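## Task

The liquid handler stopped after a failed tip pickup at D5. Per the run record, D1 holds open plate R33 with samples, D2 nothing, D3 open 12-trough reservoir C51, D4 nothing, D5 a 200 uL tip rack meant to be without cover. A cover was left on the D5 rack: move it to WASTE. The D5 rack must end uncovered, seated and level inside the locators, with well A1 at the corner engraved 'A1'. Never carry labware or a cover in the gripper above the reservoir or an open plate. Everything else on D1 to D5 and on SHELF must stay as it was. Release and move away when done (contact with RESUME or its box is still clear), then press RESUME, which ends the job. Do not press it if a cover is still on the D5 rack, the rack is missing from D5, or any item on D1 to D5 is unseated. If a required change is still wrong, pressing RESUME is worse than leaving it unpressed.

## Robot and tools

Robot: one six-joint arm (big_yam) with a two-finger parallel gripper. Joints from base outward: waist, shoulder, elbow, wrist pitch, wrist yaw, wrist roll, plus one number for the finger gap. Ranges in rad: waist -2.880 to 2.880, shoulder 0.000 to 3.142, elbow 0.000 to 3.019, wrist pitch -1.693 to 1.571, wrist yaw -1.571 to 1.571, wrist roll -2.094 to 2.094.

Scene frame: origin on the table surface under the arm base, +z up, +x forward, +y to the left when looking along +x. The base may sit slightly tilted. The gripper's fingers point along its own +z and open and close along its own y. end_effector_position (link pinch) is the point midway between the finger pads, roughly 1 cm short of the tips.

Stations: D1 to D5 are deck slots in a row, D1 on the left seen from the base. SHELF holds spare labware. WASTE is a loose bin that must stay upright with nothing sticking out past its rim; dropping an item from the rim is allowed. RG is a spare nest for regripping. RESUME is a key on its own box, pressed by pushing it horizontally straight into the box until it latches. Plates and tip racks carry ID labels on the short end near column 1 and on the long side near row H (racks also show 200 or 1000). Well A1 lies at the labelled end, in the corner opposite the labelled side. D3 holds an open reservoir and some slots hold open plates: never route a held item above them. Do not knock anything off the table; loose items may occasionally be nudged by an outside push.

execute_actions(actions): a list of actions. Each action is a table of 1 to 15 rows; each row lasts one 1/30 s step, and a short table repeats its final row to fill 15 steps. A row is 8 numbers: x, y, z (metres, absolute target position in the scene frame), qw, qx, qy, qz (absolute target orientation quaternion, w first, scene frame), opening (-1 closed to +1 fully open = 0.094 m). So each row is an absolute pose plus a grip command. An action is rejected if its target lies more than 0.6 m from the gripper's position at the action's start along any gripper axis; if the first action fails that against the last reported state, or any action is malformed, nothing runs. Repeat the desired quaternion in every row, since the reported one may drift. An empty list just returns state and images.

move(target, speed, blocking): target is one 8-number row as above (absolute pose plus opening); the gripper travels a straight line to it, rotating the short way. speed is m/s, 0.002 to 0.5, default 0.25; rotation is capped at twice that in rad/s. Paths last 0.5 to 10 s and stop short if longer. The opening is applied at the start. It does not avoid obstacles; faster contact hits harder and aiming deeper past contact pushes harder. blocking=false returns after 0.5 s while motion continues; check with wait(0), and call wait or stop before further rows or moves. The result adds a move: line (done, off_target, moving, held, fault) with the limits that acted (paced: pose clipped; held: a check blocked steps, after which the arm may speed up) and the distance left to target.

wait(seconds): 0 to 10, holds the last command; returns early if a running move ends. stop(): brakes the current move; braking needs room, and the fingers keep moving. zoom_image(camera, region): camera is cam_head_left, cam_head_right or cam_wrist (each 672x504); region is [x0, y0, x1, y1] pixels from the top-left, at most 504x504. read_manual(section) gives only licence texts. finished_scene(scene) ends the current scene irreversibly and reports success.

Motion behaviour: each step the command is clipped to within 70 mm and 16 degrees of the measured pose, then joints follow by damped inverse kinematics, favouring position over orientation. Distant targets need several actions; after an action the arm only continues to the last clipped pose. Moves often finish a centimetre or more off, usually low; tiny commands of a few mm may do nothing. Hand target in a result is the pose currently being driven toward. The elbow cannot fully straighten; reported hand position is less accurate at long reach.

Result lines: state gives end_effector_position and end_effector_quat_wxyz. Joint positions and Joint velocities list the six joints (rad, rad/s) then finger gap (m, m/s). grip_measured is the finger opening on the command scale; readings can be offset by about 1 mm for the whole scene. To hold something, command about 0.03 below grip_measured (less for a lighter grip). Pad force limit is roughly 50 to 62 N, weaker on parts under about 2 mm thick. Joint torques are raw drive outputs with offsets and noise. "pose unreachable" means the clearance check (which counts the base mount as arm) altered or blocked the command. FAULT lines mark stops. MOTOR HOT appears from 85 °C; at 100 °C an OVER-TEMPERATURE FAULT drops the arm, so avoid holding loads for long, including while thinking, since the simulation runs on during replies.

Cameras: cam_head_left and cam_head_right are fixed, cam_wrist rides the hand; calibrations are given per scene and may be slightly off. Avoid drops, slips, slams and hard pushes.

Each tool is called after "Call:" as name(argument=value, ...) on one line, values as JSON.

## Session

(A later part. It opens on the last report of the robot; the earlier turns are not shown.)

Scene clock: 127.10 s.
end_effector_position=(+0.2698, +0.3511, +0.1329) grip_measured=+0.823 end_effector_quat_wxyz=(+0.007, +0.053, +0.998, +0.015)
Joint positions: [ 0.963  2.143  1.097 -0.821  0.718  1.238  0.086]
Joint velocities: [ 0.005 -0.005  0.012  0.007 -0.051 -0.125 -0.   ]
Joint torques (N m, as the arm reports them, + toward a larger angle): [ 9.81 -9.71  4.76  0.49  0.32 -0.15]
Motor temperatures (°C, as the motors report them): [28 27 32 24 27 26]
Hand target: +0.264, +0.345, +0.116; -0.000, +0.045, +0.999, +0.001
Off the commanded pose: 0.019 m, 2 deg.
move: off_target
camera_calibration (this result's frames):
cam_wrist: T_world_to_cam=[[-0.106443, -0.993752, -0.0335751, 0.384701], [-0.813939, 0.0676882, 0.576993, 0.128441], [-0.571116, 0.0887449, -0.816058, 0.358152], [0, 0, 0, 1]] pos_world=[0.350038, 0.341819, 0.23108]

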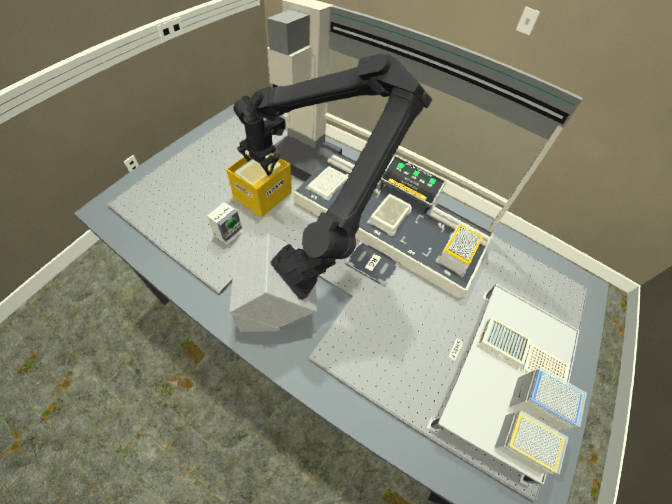

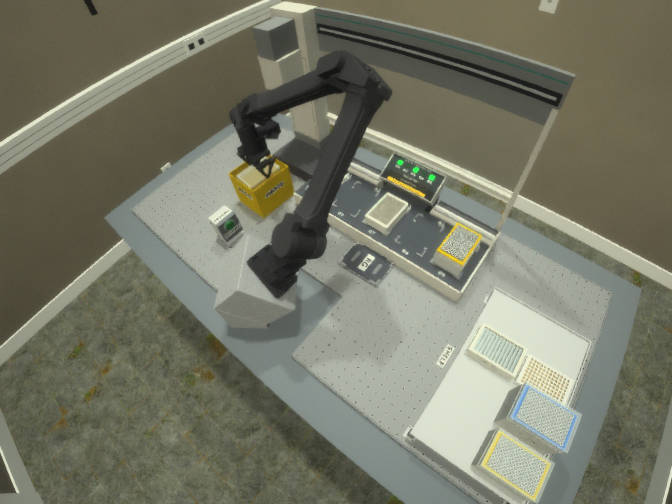

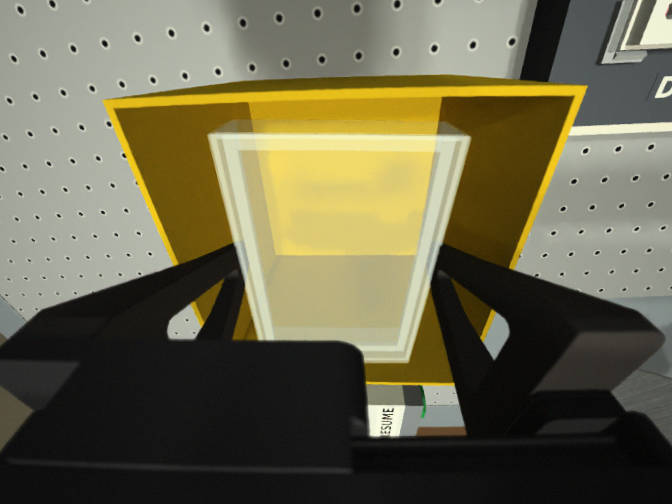

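Call:
execute_actions(actions=[[[0.265,0.346,0.115,0,0.045,1,0,1]]])

Call:
move(target=[0.265,0.35,0.22,0,0.045,1,0,1])

Call:
move(target=[0.066,0.24,0.20,0.195,-0.68,0.68,0.195,-1])

Scene clock: 132.70 s.
end_effector_position=(+0.2700, +0.3511, +0.1329) grip_measured=+1.000 end_effector_quat_wxyz=(+0.008, +0.052, +0.998, +0.014)
Joint positions: [ 0.963  2.143  1.097 -0.821  0.72   1.236  0.094]
Joint velocities: [-0.005  0.005  0.002 -0.007 -0.066 -0.051  0.   ]
Joint torques (N m, as the arm reports them, + toward a larger angle): [ 9.9  -9.5   4.95  0.42  0.32 -0.16]
Motor temperatures (°C, as the motors report them): [28 27 32 24 27 26]
Hand target: +0.264, +0.345, +0.116; -0.000, +0.045, +0.999, -0.000
Off the commanded pose: 0.019 m, 2 deg.
camera_calibration (this result's frames):
cam_wrist: T_world_to_cam=[[-0.104549, -0.993966, -0.0331742, 0.384147], [-0.814692, 0.0664656, 0.576072, 0.129346], [-0.570391, 0.0872545, -0.816726, 0.358678], [0, 0, 0, 1]] pos_world=[0.350126, 0.341936, 0.231173]

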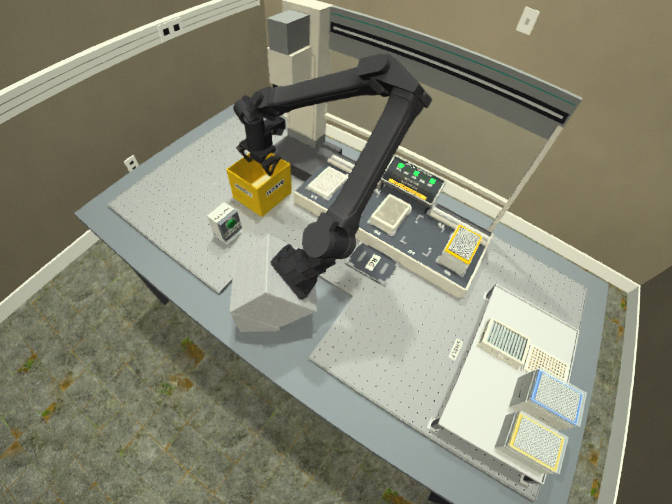

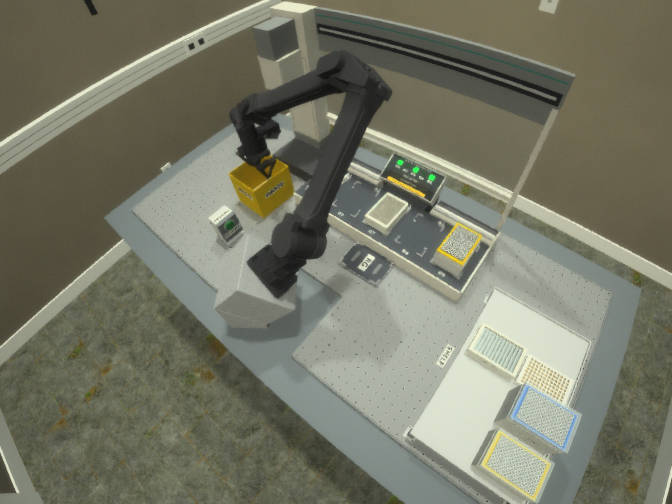

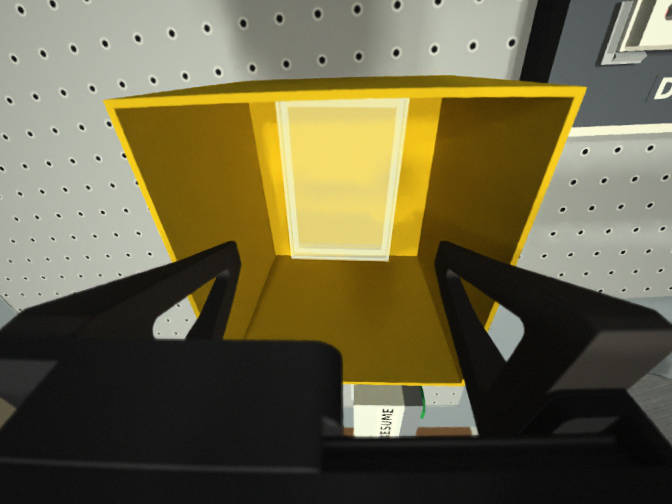

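Scene clock: 133.60 s.
end_effector_position=(+0.2574, +0.3442, +0.2152) grip_measured=+1.000 end_effector_quat_wxyz=(+0.002, +0.030, +1.000, -0.006)
Joint positions: [ 1.092  2.077  1.185 -1.132  0.673  1.383  0.094]
Joint velocities: [-0.005 -0.005 -0.007 -0.027 -0.022  0.051  0.   ]
Joint torques (N m, as the arm reports them, + toward a larger angle): [ 10.49 -10.5    8.86  -0.28   0.11   0.11]
Motor temperatures (°C, as the motors report them): [28 27 32 24 27 26]
Hand target: +0.266, +0.351, +0.219; +0.001, +0.045, +0.999, -0.001
Off the commanded pose: 0.011 m, 2 deg.
move: off_target
camera_calibration (this result's frames):
cam_wrist: T_world_to_cam=[[-0.0591636, -0.998214, 0.0082903, 0.359573], [-0.809749, 0.0528468, 0.584392, 0.0737878], [-0.583786, 0.0278616, -0.811429, 0.442026], [0, 0, 0, 1]] pos_world=[0.339072, 0.342716, 0.312571]

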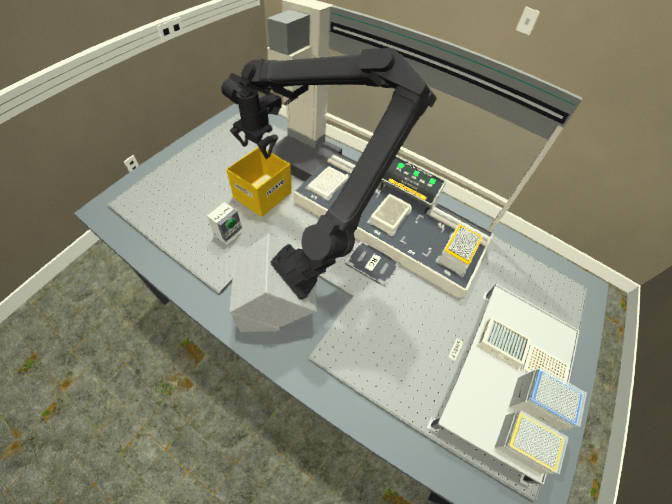

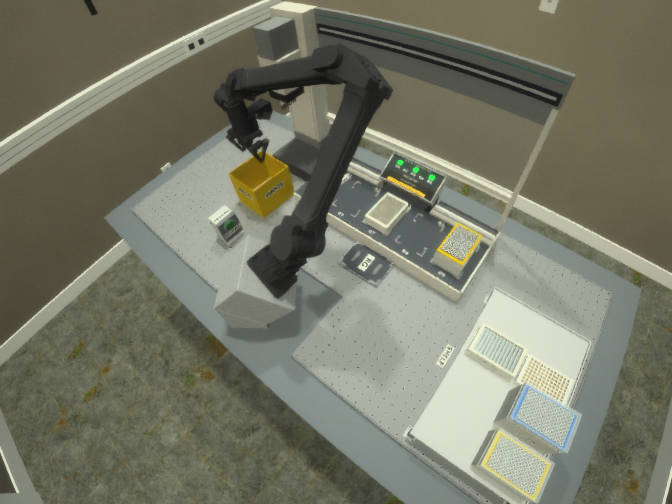

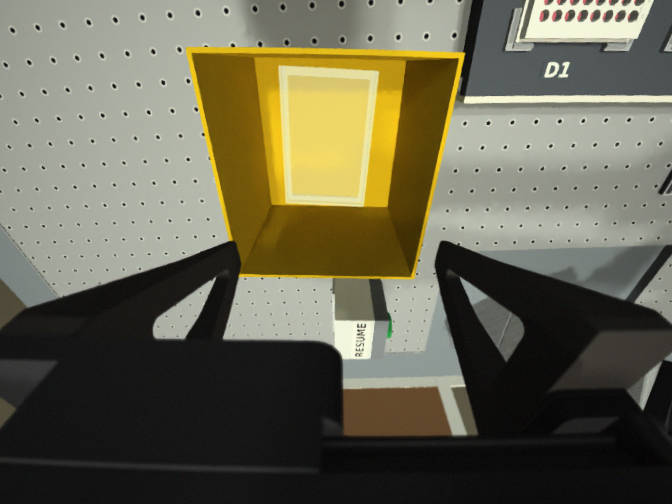

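Scene clock: 137.53 s.
end_effector_position=(+0.0701, +0.2410, +0.2027) grip_measured=-0.986 end_effector_quat_wxyz=(-0.186, +0.676, -0.686, -0.192)
Joint positions: [ 1.451  1.639  0.373 -0.336  0.457 -0.156  0.001]
Joint velocities: [-0.005 -0.015 -0.002 -0.007 -0.037 -0.022  0.   ]
Joint torques (N m, as the arm reports them, + toward a larger angle): [ 4.75 -3.35  6.67  1.66 -0.16 -0.16]
Motor temperatures (°C, as the motors report them): [28 27 32 24 27 26]
Hand target: +0.068, +0.239, +0.203; -0.193, +0.681, -0.679, -0.195
Off the commanded pose: 0.005 m, 1 deg.
move: done
camera_calibration (this result's frames):
cam_wrist: T_world_to_cam=[[0.999833, -0.00990205, -0.0153438, -0.0619825], [-0.00853528, -0.996197, 0.0867145, 0.232312], [-0.0161441, -0.0865691, -0.996115, 0.350673], [0, 0, 0, 1]] pos_world=[0.0696164, 0.261173, 0.328215]

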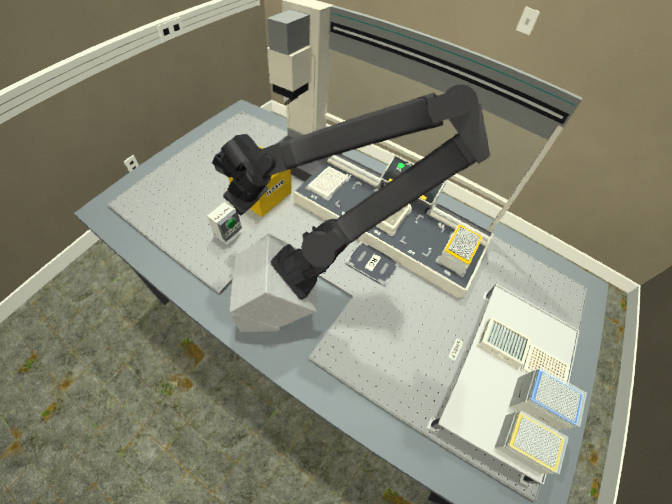

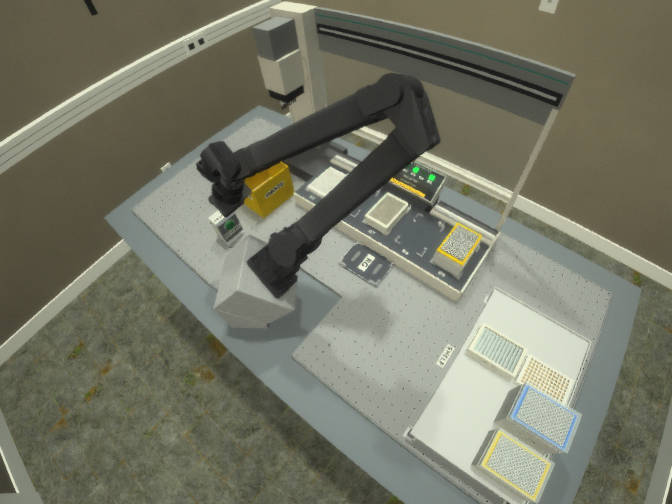

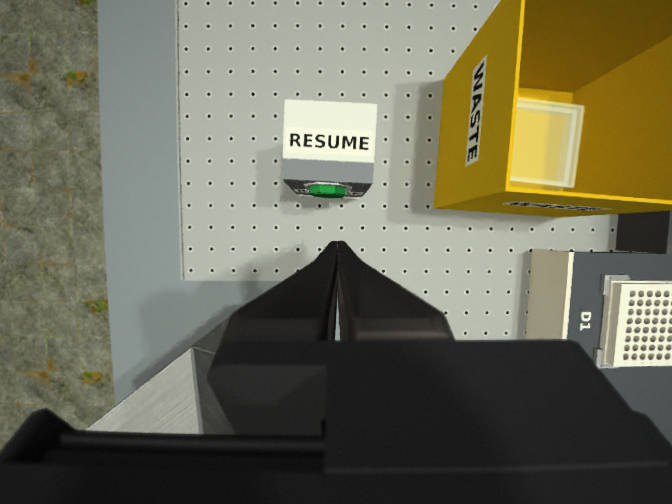

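Call:
move(target=[0.059,0.25,0.082,0.195,-0.68,0.68,0.195,-1], speed=0.15)

Call:
zoom_image(camera="cam_head_left", region=[290, 150, 500, 300])

Scene clock: 144.33 s.
end_effector_position=(+0.0575, +0.2521, +0.0888) grip_measured=-0.986 end_effector_quat_wxyz=(-0.199, +0.677, -0.680, -0.199)
Joint positions: [ 1.206  2.159  0.261  0.447  0.443 -0.455  0.001]
Joint velocities: [-0.015 -0.005 -0.012 -0.022  0.007 -0.051  0.   ]
Joint torques (N m, as the arm reports them, + toward a larger angle): [ 4.33 -4.98  2.15  1.59 -0.3  -0.18]
Motor temperatures (°C, as the motors report them): [28 27 32 24 27 26]
Hand target: +0.057, +0.247, +0.085; -0.195, +0.680, -0.679, -0.197
Off the commanded pose: 0.007 m, 1 deg.
move: done
camera_calibration (this result's frames):
cam_wrist: T_world_to_cam=[[0.999989, -0.00234872, -0.00401589, -0.0539928], [-0.00210959, -0.998282, 0.0585483, 0.255809], [-0.0041465, -0.0585392, -0.998277, 0.230406], [0, 0, 0, 1]] pos_world=[0.0554872, 0.268731, 0.214815]

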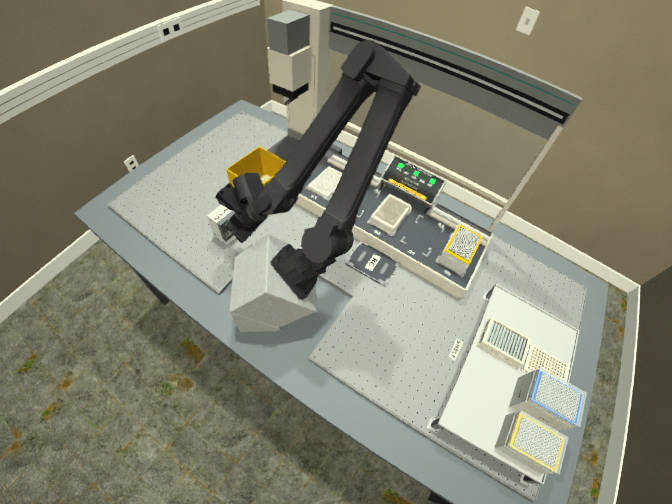

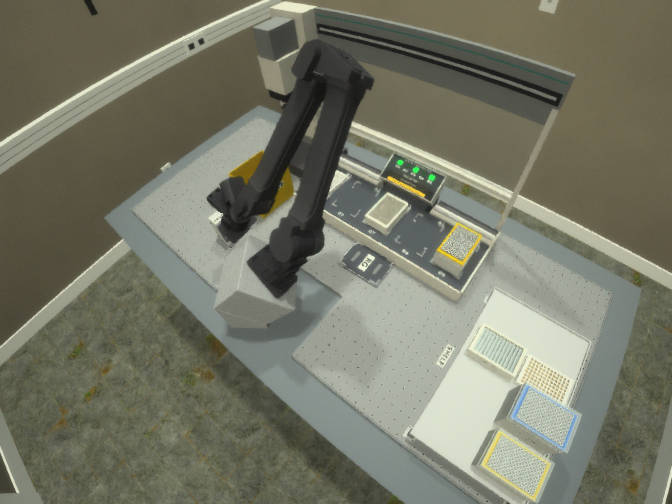

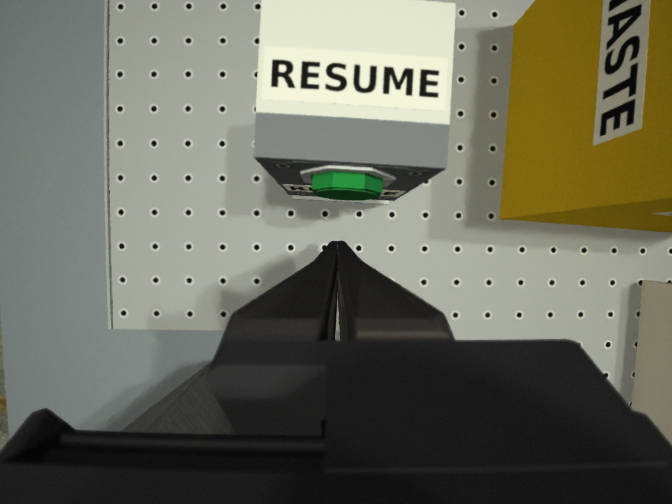

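Region (290, 150, 500, 300) of cam_head_left's 672x504 image, scaled by 2.400, with more detail than that image has; it fills the top 360 rows of this view, and the rest is white.

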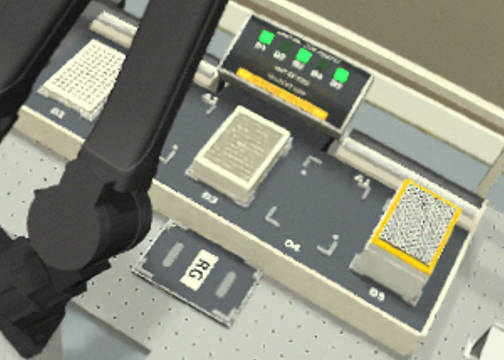

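Call:
move(target=[0.064,0.285,0.098,0.195,-0.68,0.68,0.195,-1], speed=0.04)

Scene clock: 150.43 s.
end_effector_position=(+0.0604, +0.2724, +0.0905) grip_measured=-0.986 end_effector_quat_wxyz=(-0.186, +0.687, -0.676, -0.191)
Joint positions: [ 1.211  2.159  0.335  0.333  0.446 -0.449  0.001]
Joint velocities: [ 0.005 -0.024 -0.007 -0.007 -0.081  0.022  0.   ]
Joint torques (N m, as the arm reports them, + toward a larger angle): [ 6.98 -6.77  5.02  0.62 -0.03  0.12]
Motor temperatures (°C, as the motors report them): [28 27 32 24 27 26]
Hand target: +0.064, +0.285, +0.097; -0.195, +0.680, -0.680, -0.195
Off the commanded pose: 0.015 m, 1 deg.
move: off_target
camera_calibration (this result's frames):
cam_wrist: T_world_to_cam=[[0.999819, 0.0179266, -0.00637577, -0.0620853], [0.0184249, -0.99583, 0.0893444, 0.271311], [-0.00474755, -0.0894457, -0.99598, 0.241495], [0, 0, 0, 1]] pos_world=[0.0582217, 0.292894, 0.215888]

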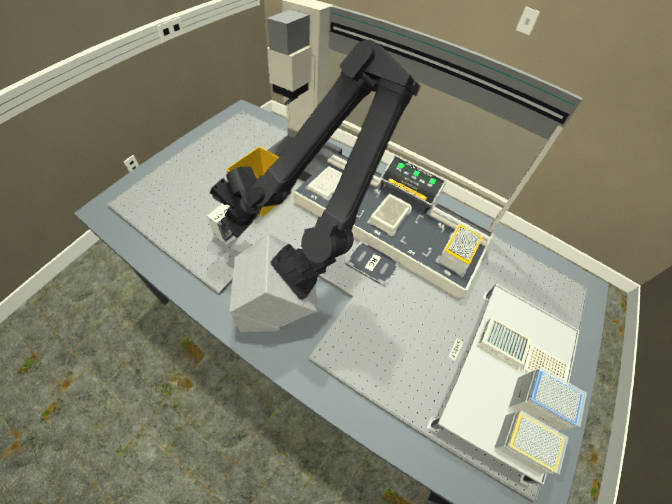

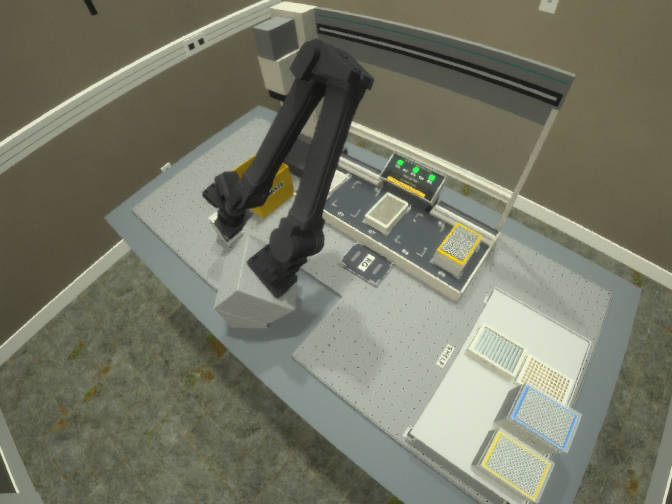

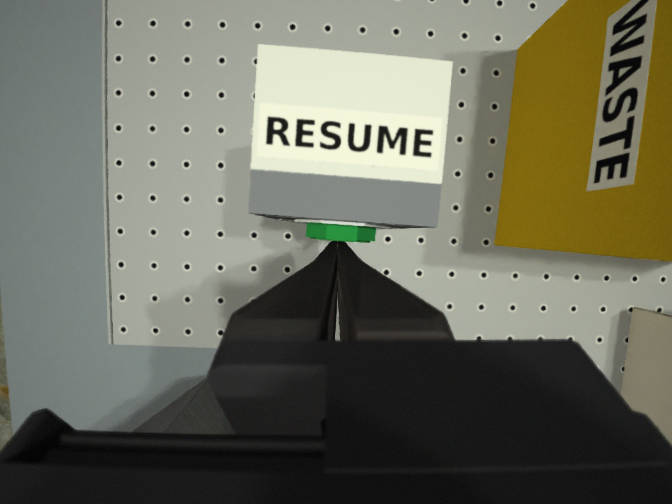

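Call:
move(target=[0.069,0.325,0.10,0.195,-0.68,0.68,0.195,-1], speed=0.03)

Scene clock: 155.73 s.
end_effector_position=(+0.0590, +0.2765, +0.0853) grip_measured=-0.986 end_effector_quat_wxyz=(-0.163, +0.701, -0.672, -0.175)
Joint positions: [ 1.211  2.173  0.38   0.24   0.455 -0.444  0.001]
Joint velocities: [-0.005 -0.005 -0.007 -0.017 -0.022 -0.051 -0.   ]
Joint torques (N m, as the arm reports them, + toward a larger angle): [ 7.3  -5.38  9.13  1.55 -0.51  0.08]
Motor temperatures (°C, as the motors report them): [28 27 32 24 27 26]
Hand target: +0.070, +0.322, +0.102; -0.195, +0.680, -0.679, -0.196
Off the commanded pose: 0.052 m, 5 deg.
move: off_target
camera_calibration (this result's frames):
cam_wrist: T_world_to_cam=[[0.998943, 0.0449169, -0.00978189, -0.0679421], [0.0458577, -0.988532, 0.143882, 0.267627], [-0.003207, -0.144178, -0.989547, 0.251233], [0, 0, 0, 1]] pos_world=[0.0564032, 0.303832, 0.209435]

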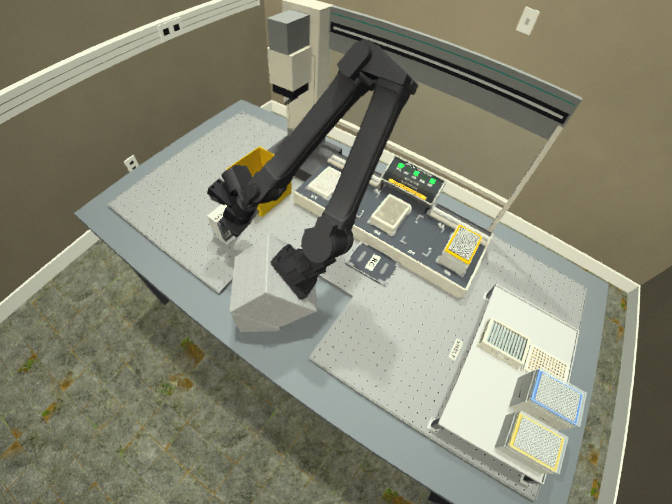

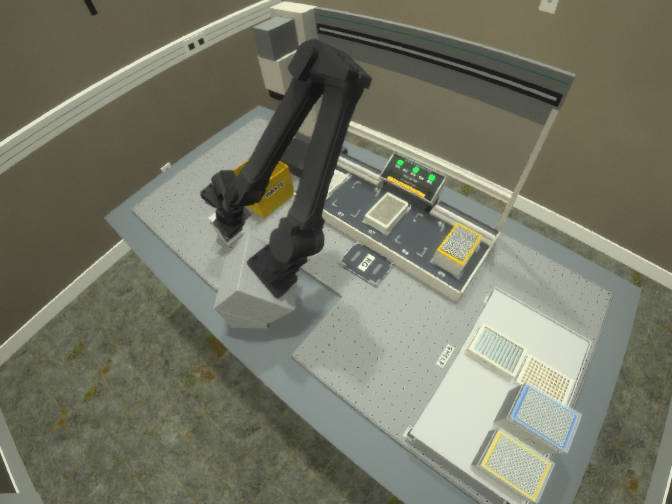

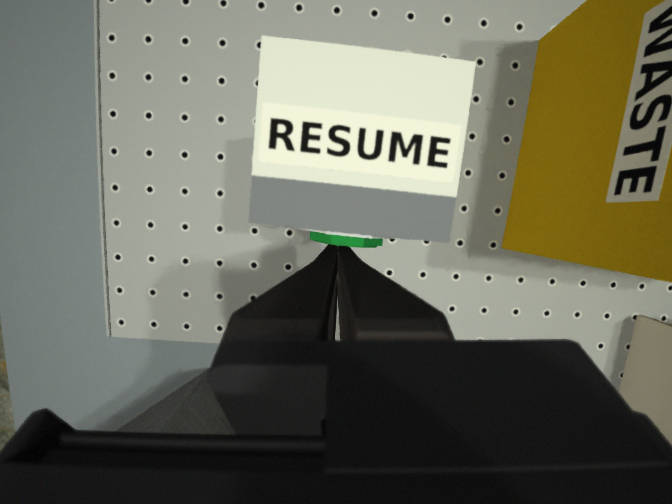

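Call:
execute_actions(actions=[[[0.071,0.326,0.104,0.2,-0.678,0.678,0.2,-1],[0.072,0.328,0.105,0.205,-0.677,0.677,0.205,-1],[0.072,0.330,0.106,0.21,-0.675,0.675,0.21,-1],[0.073,0.332,0.107,0.215,-0.674,0.674,0.215,-1],[0.073,0.334,0.108,0.22,-0.672,0.672,0.22,-1],[0.074,0.336,0.109,0.22,-0.672,0.672,0.22,-1],[0.074,0.338,0.11,0.22,-0.672,0.672,0.22,-1]],[[0.074,0.338,0.11,0.22,-0.672,0.672,0.22,-1]]])

Scene clock: 161.70 s.
end_effector_position=(+0.0578, +0.2783, +0.0862) grip_measured=-0.986 end_effector_quat_wxyz=(-0.164, +0.701, -0.670, -0.181)
Joint positions: [ 1.211  2.173  0.38   0.246  0.444 -0.447  0.001]
Joint velocities: [-0.015 -0.005  0.007  0.012 -0.051 -0.007 -0.001]
Joint torques (N m, as the arm reports them, + toward a larger angle): [ 6.83 -6.89  8.3   2.92 -0.96 -0.18]
Motor temperatures (°C, as the motors report them): [28 27 32 24 27 26]
camera_calibration (this result's frames):
cam_wrist: T_world_to_cam=[[0.998672, 0.0488689, -0.0163047, -0.0673032], [0.0506188, -0.989662, 0.134192, 0.270198], [-0.00957831, -0.134839, -0.990821, 0.250277], [0, 0, 0, 1]] pos_world=[0.0559339, 0.30444, 0.210624]
The task's run has ended: the event that ends the task has happened.

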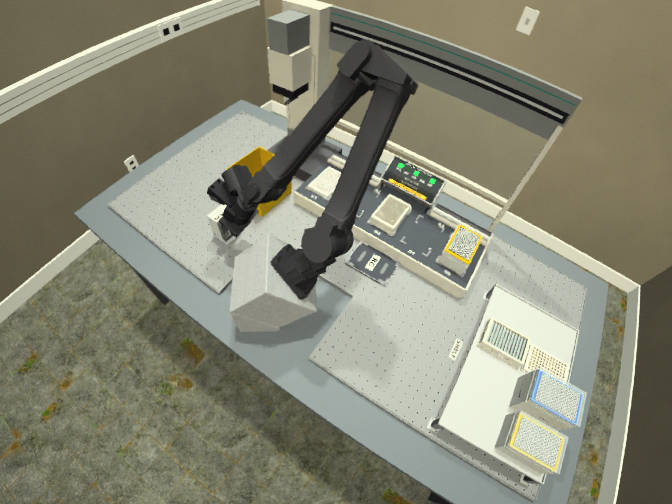

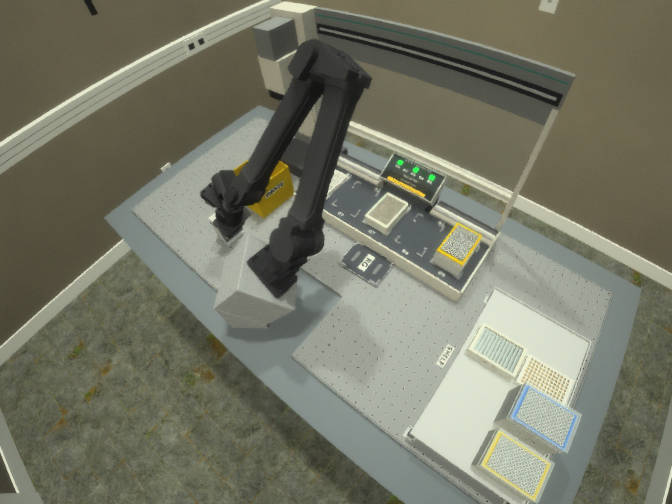

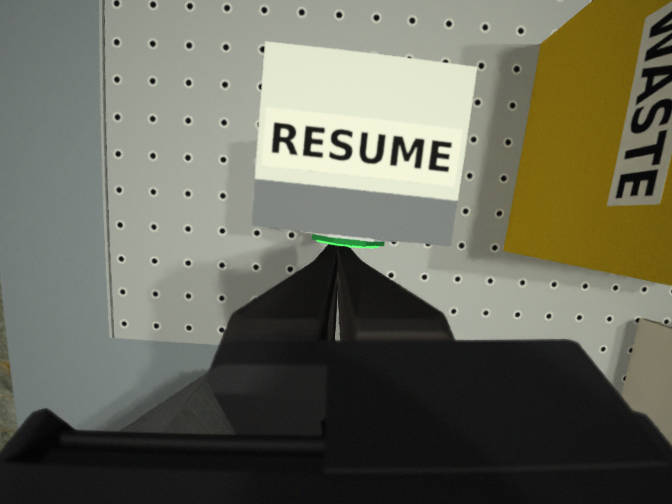

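Call:
finished_scene(scene=2)

The scene is finished: the task was done.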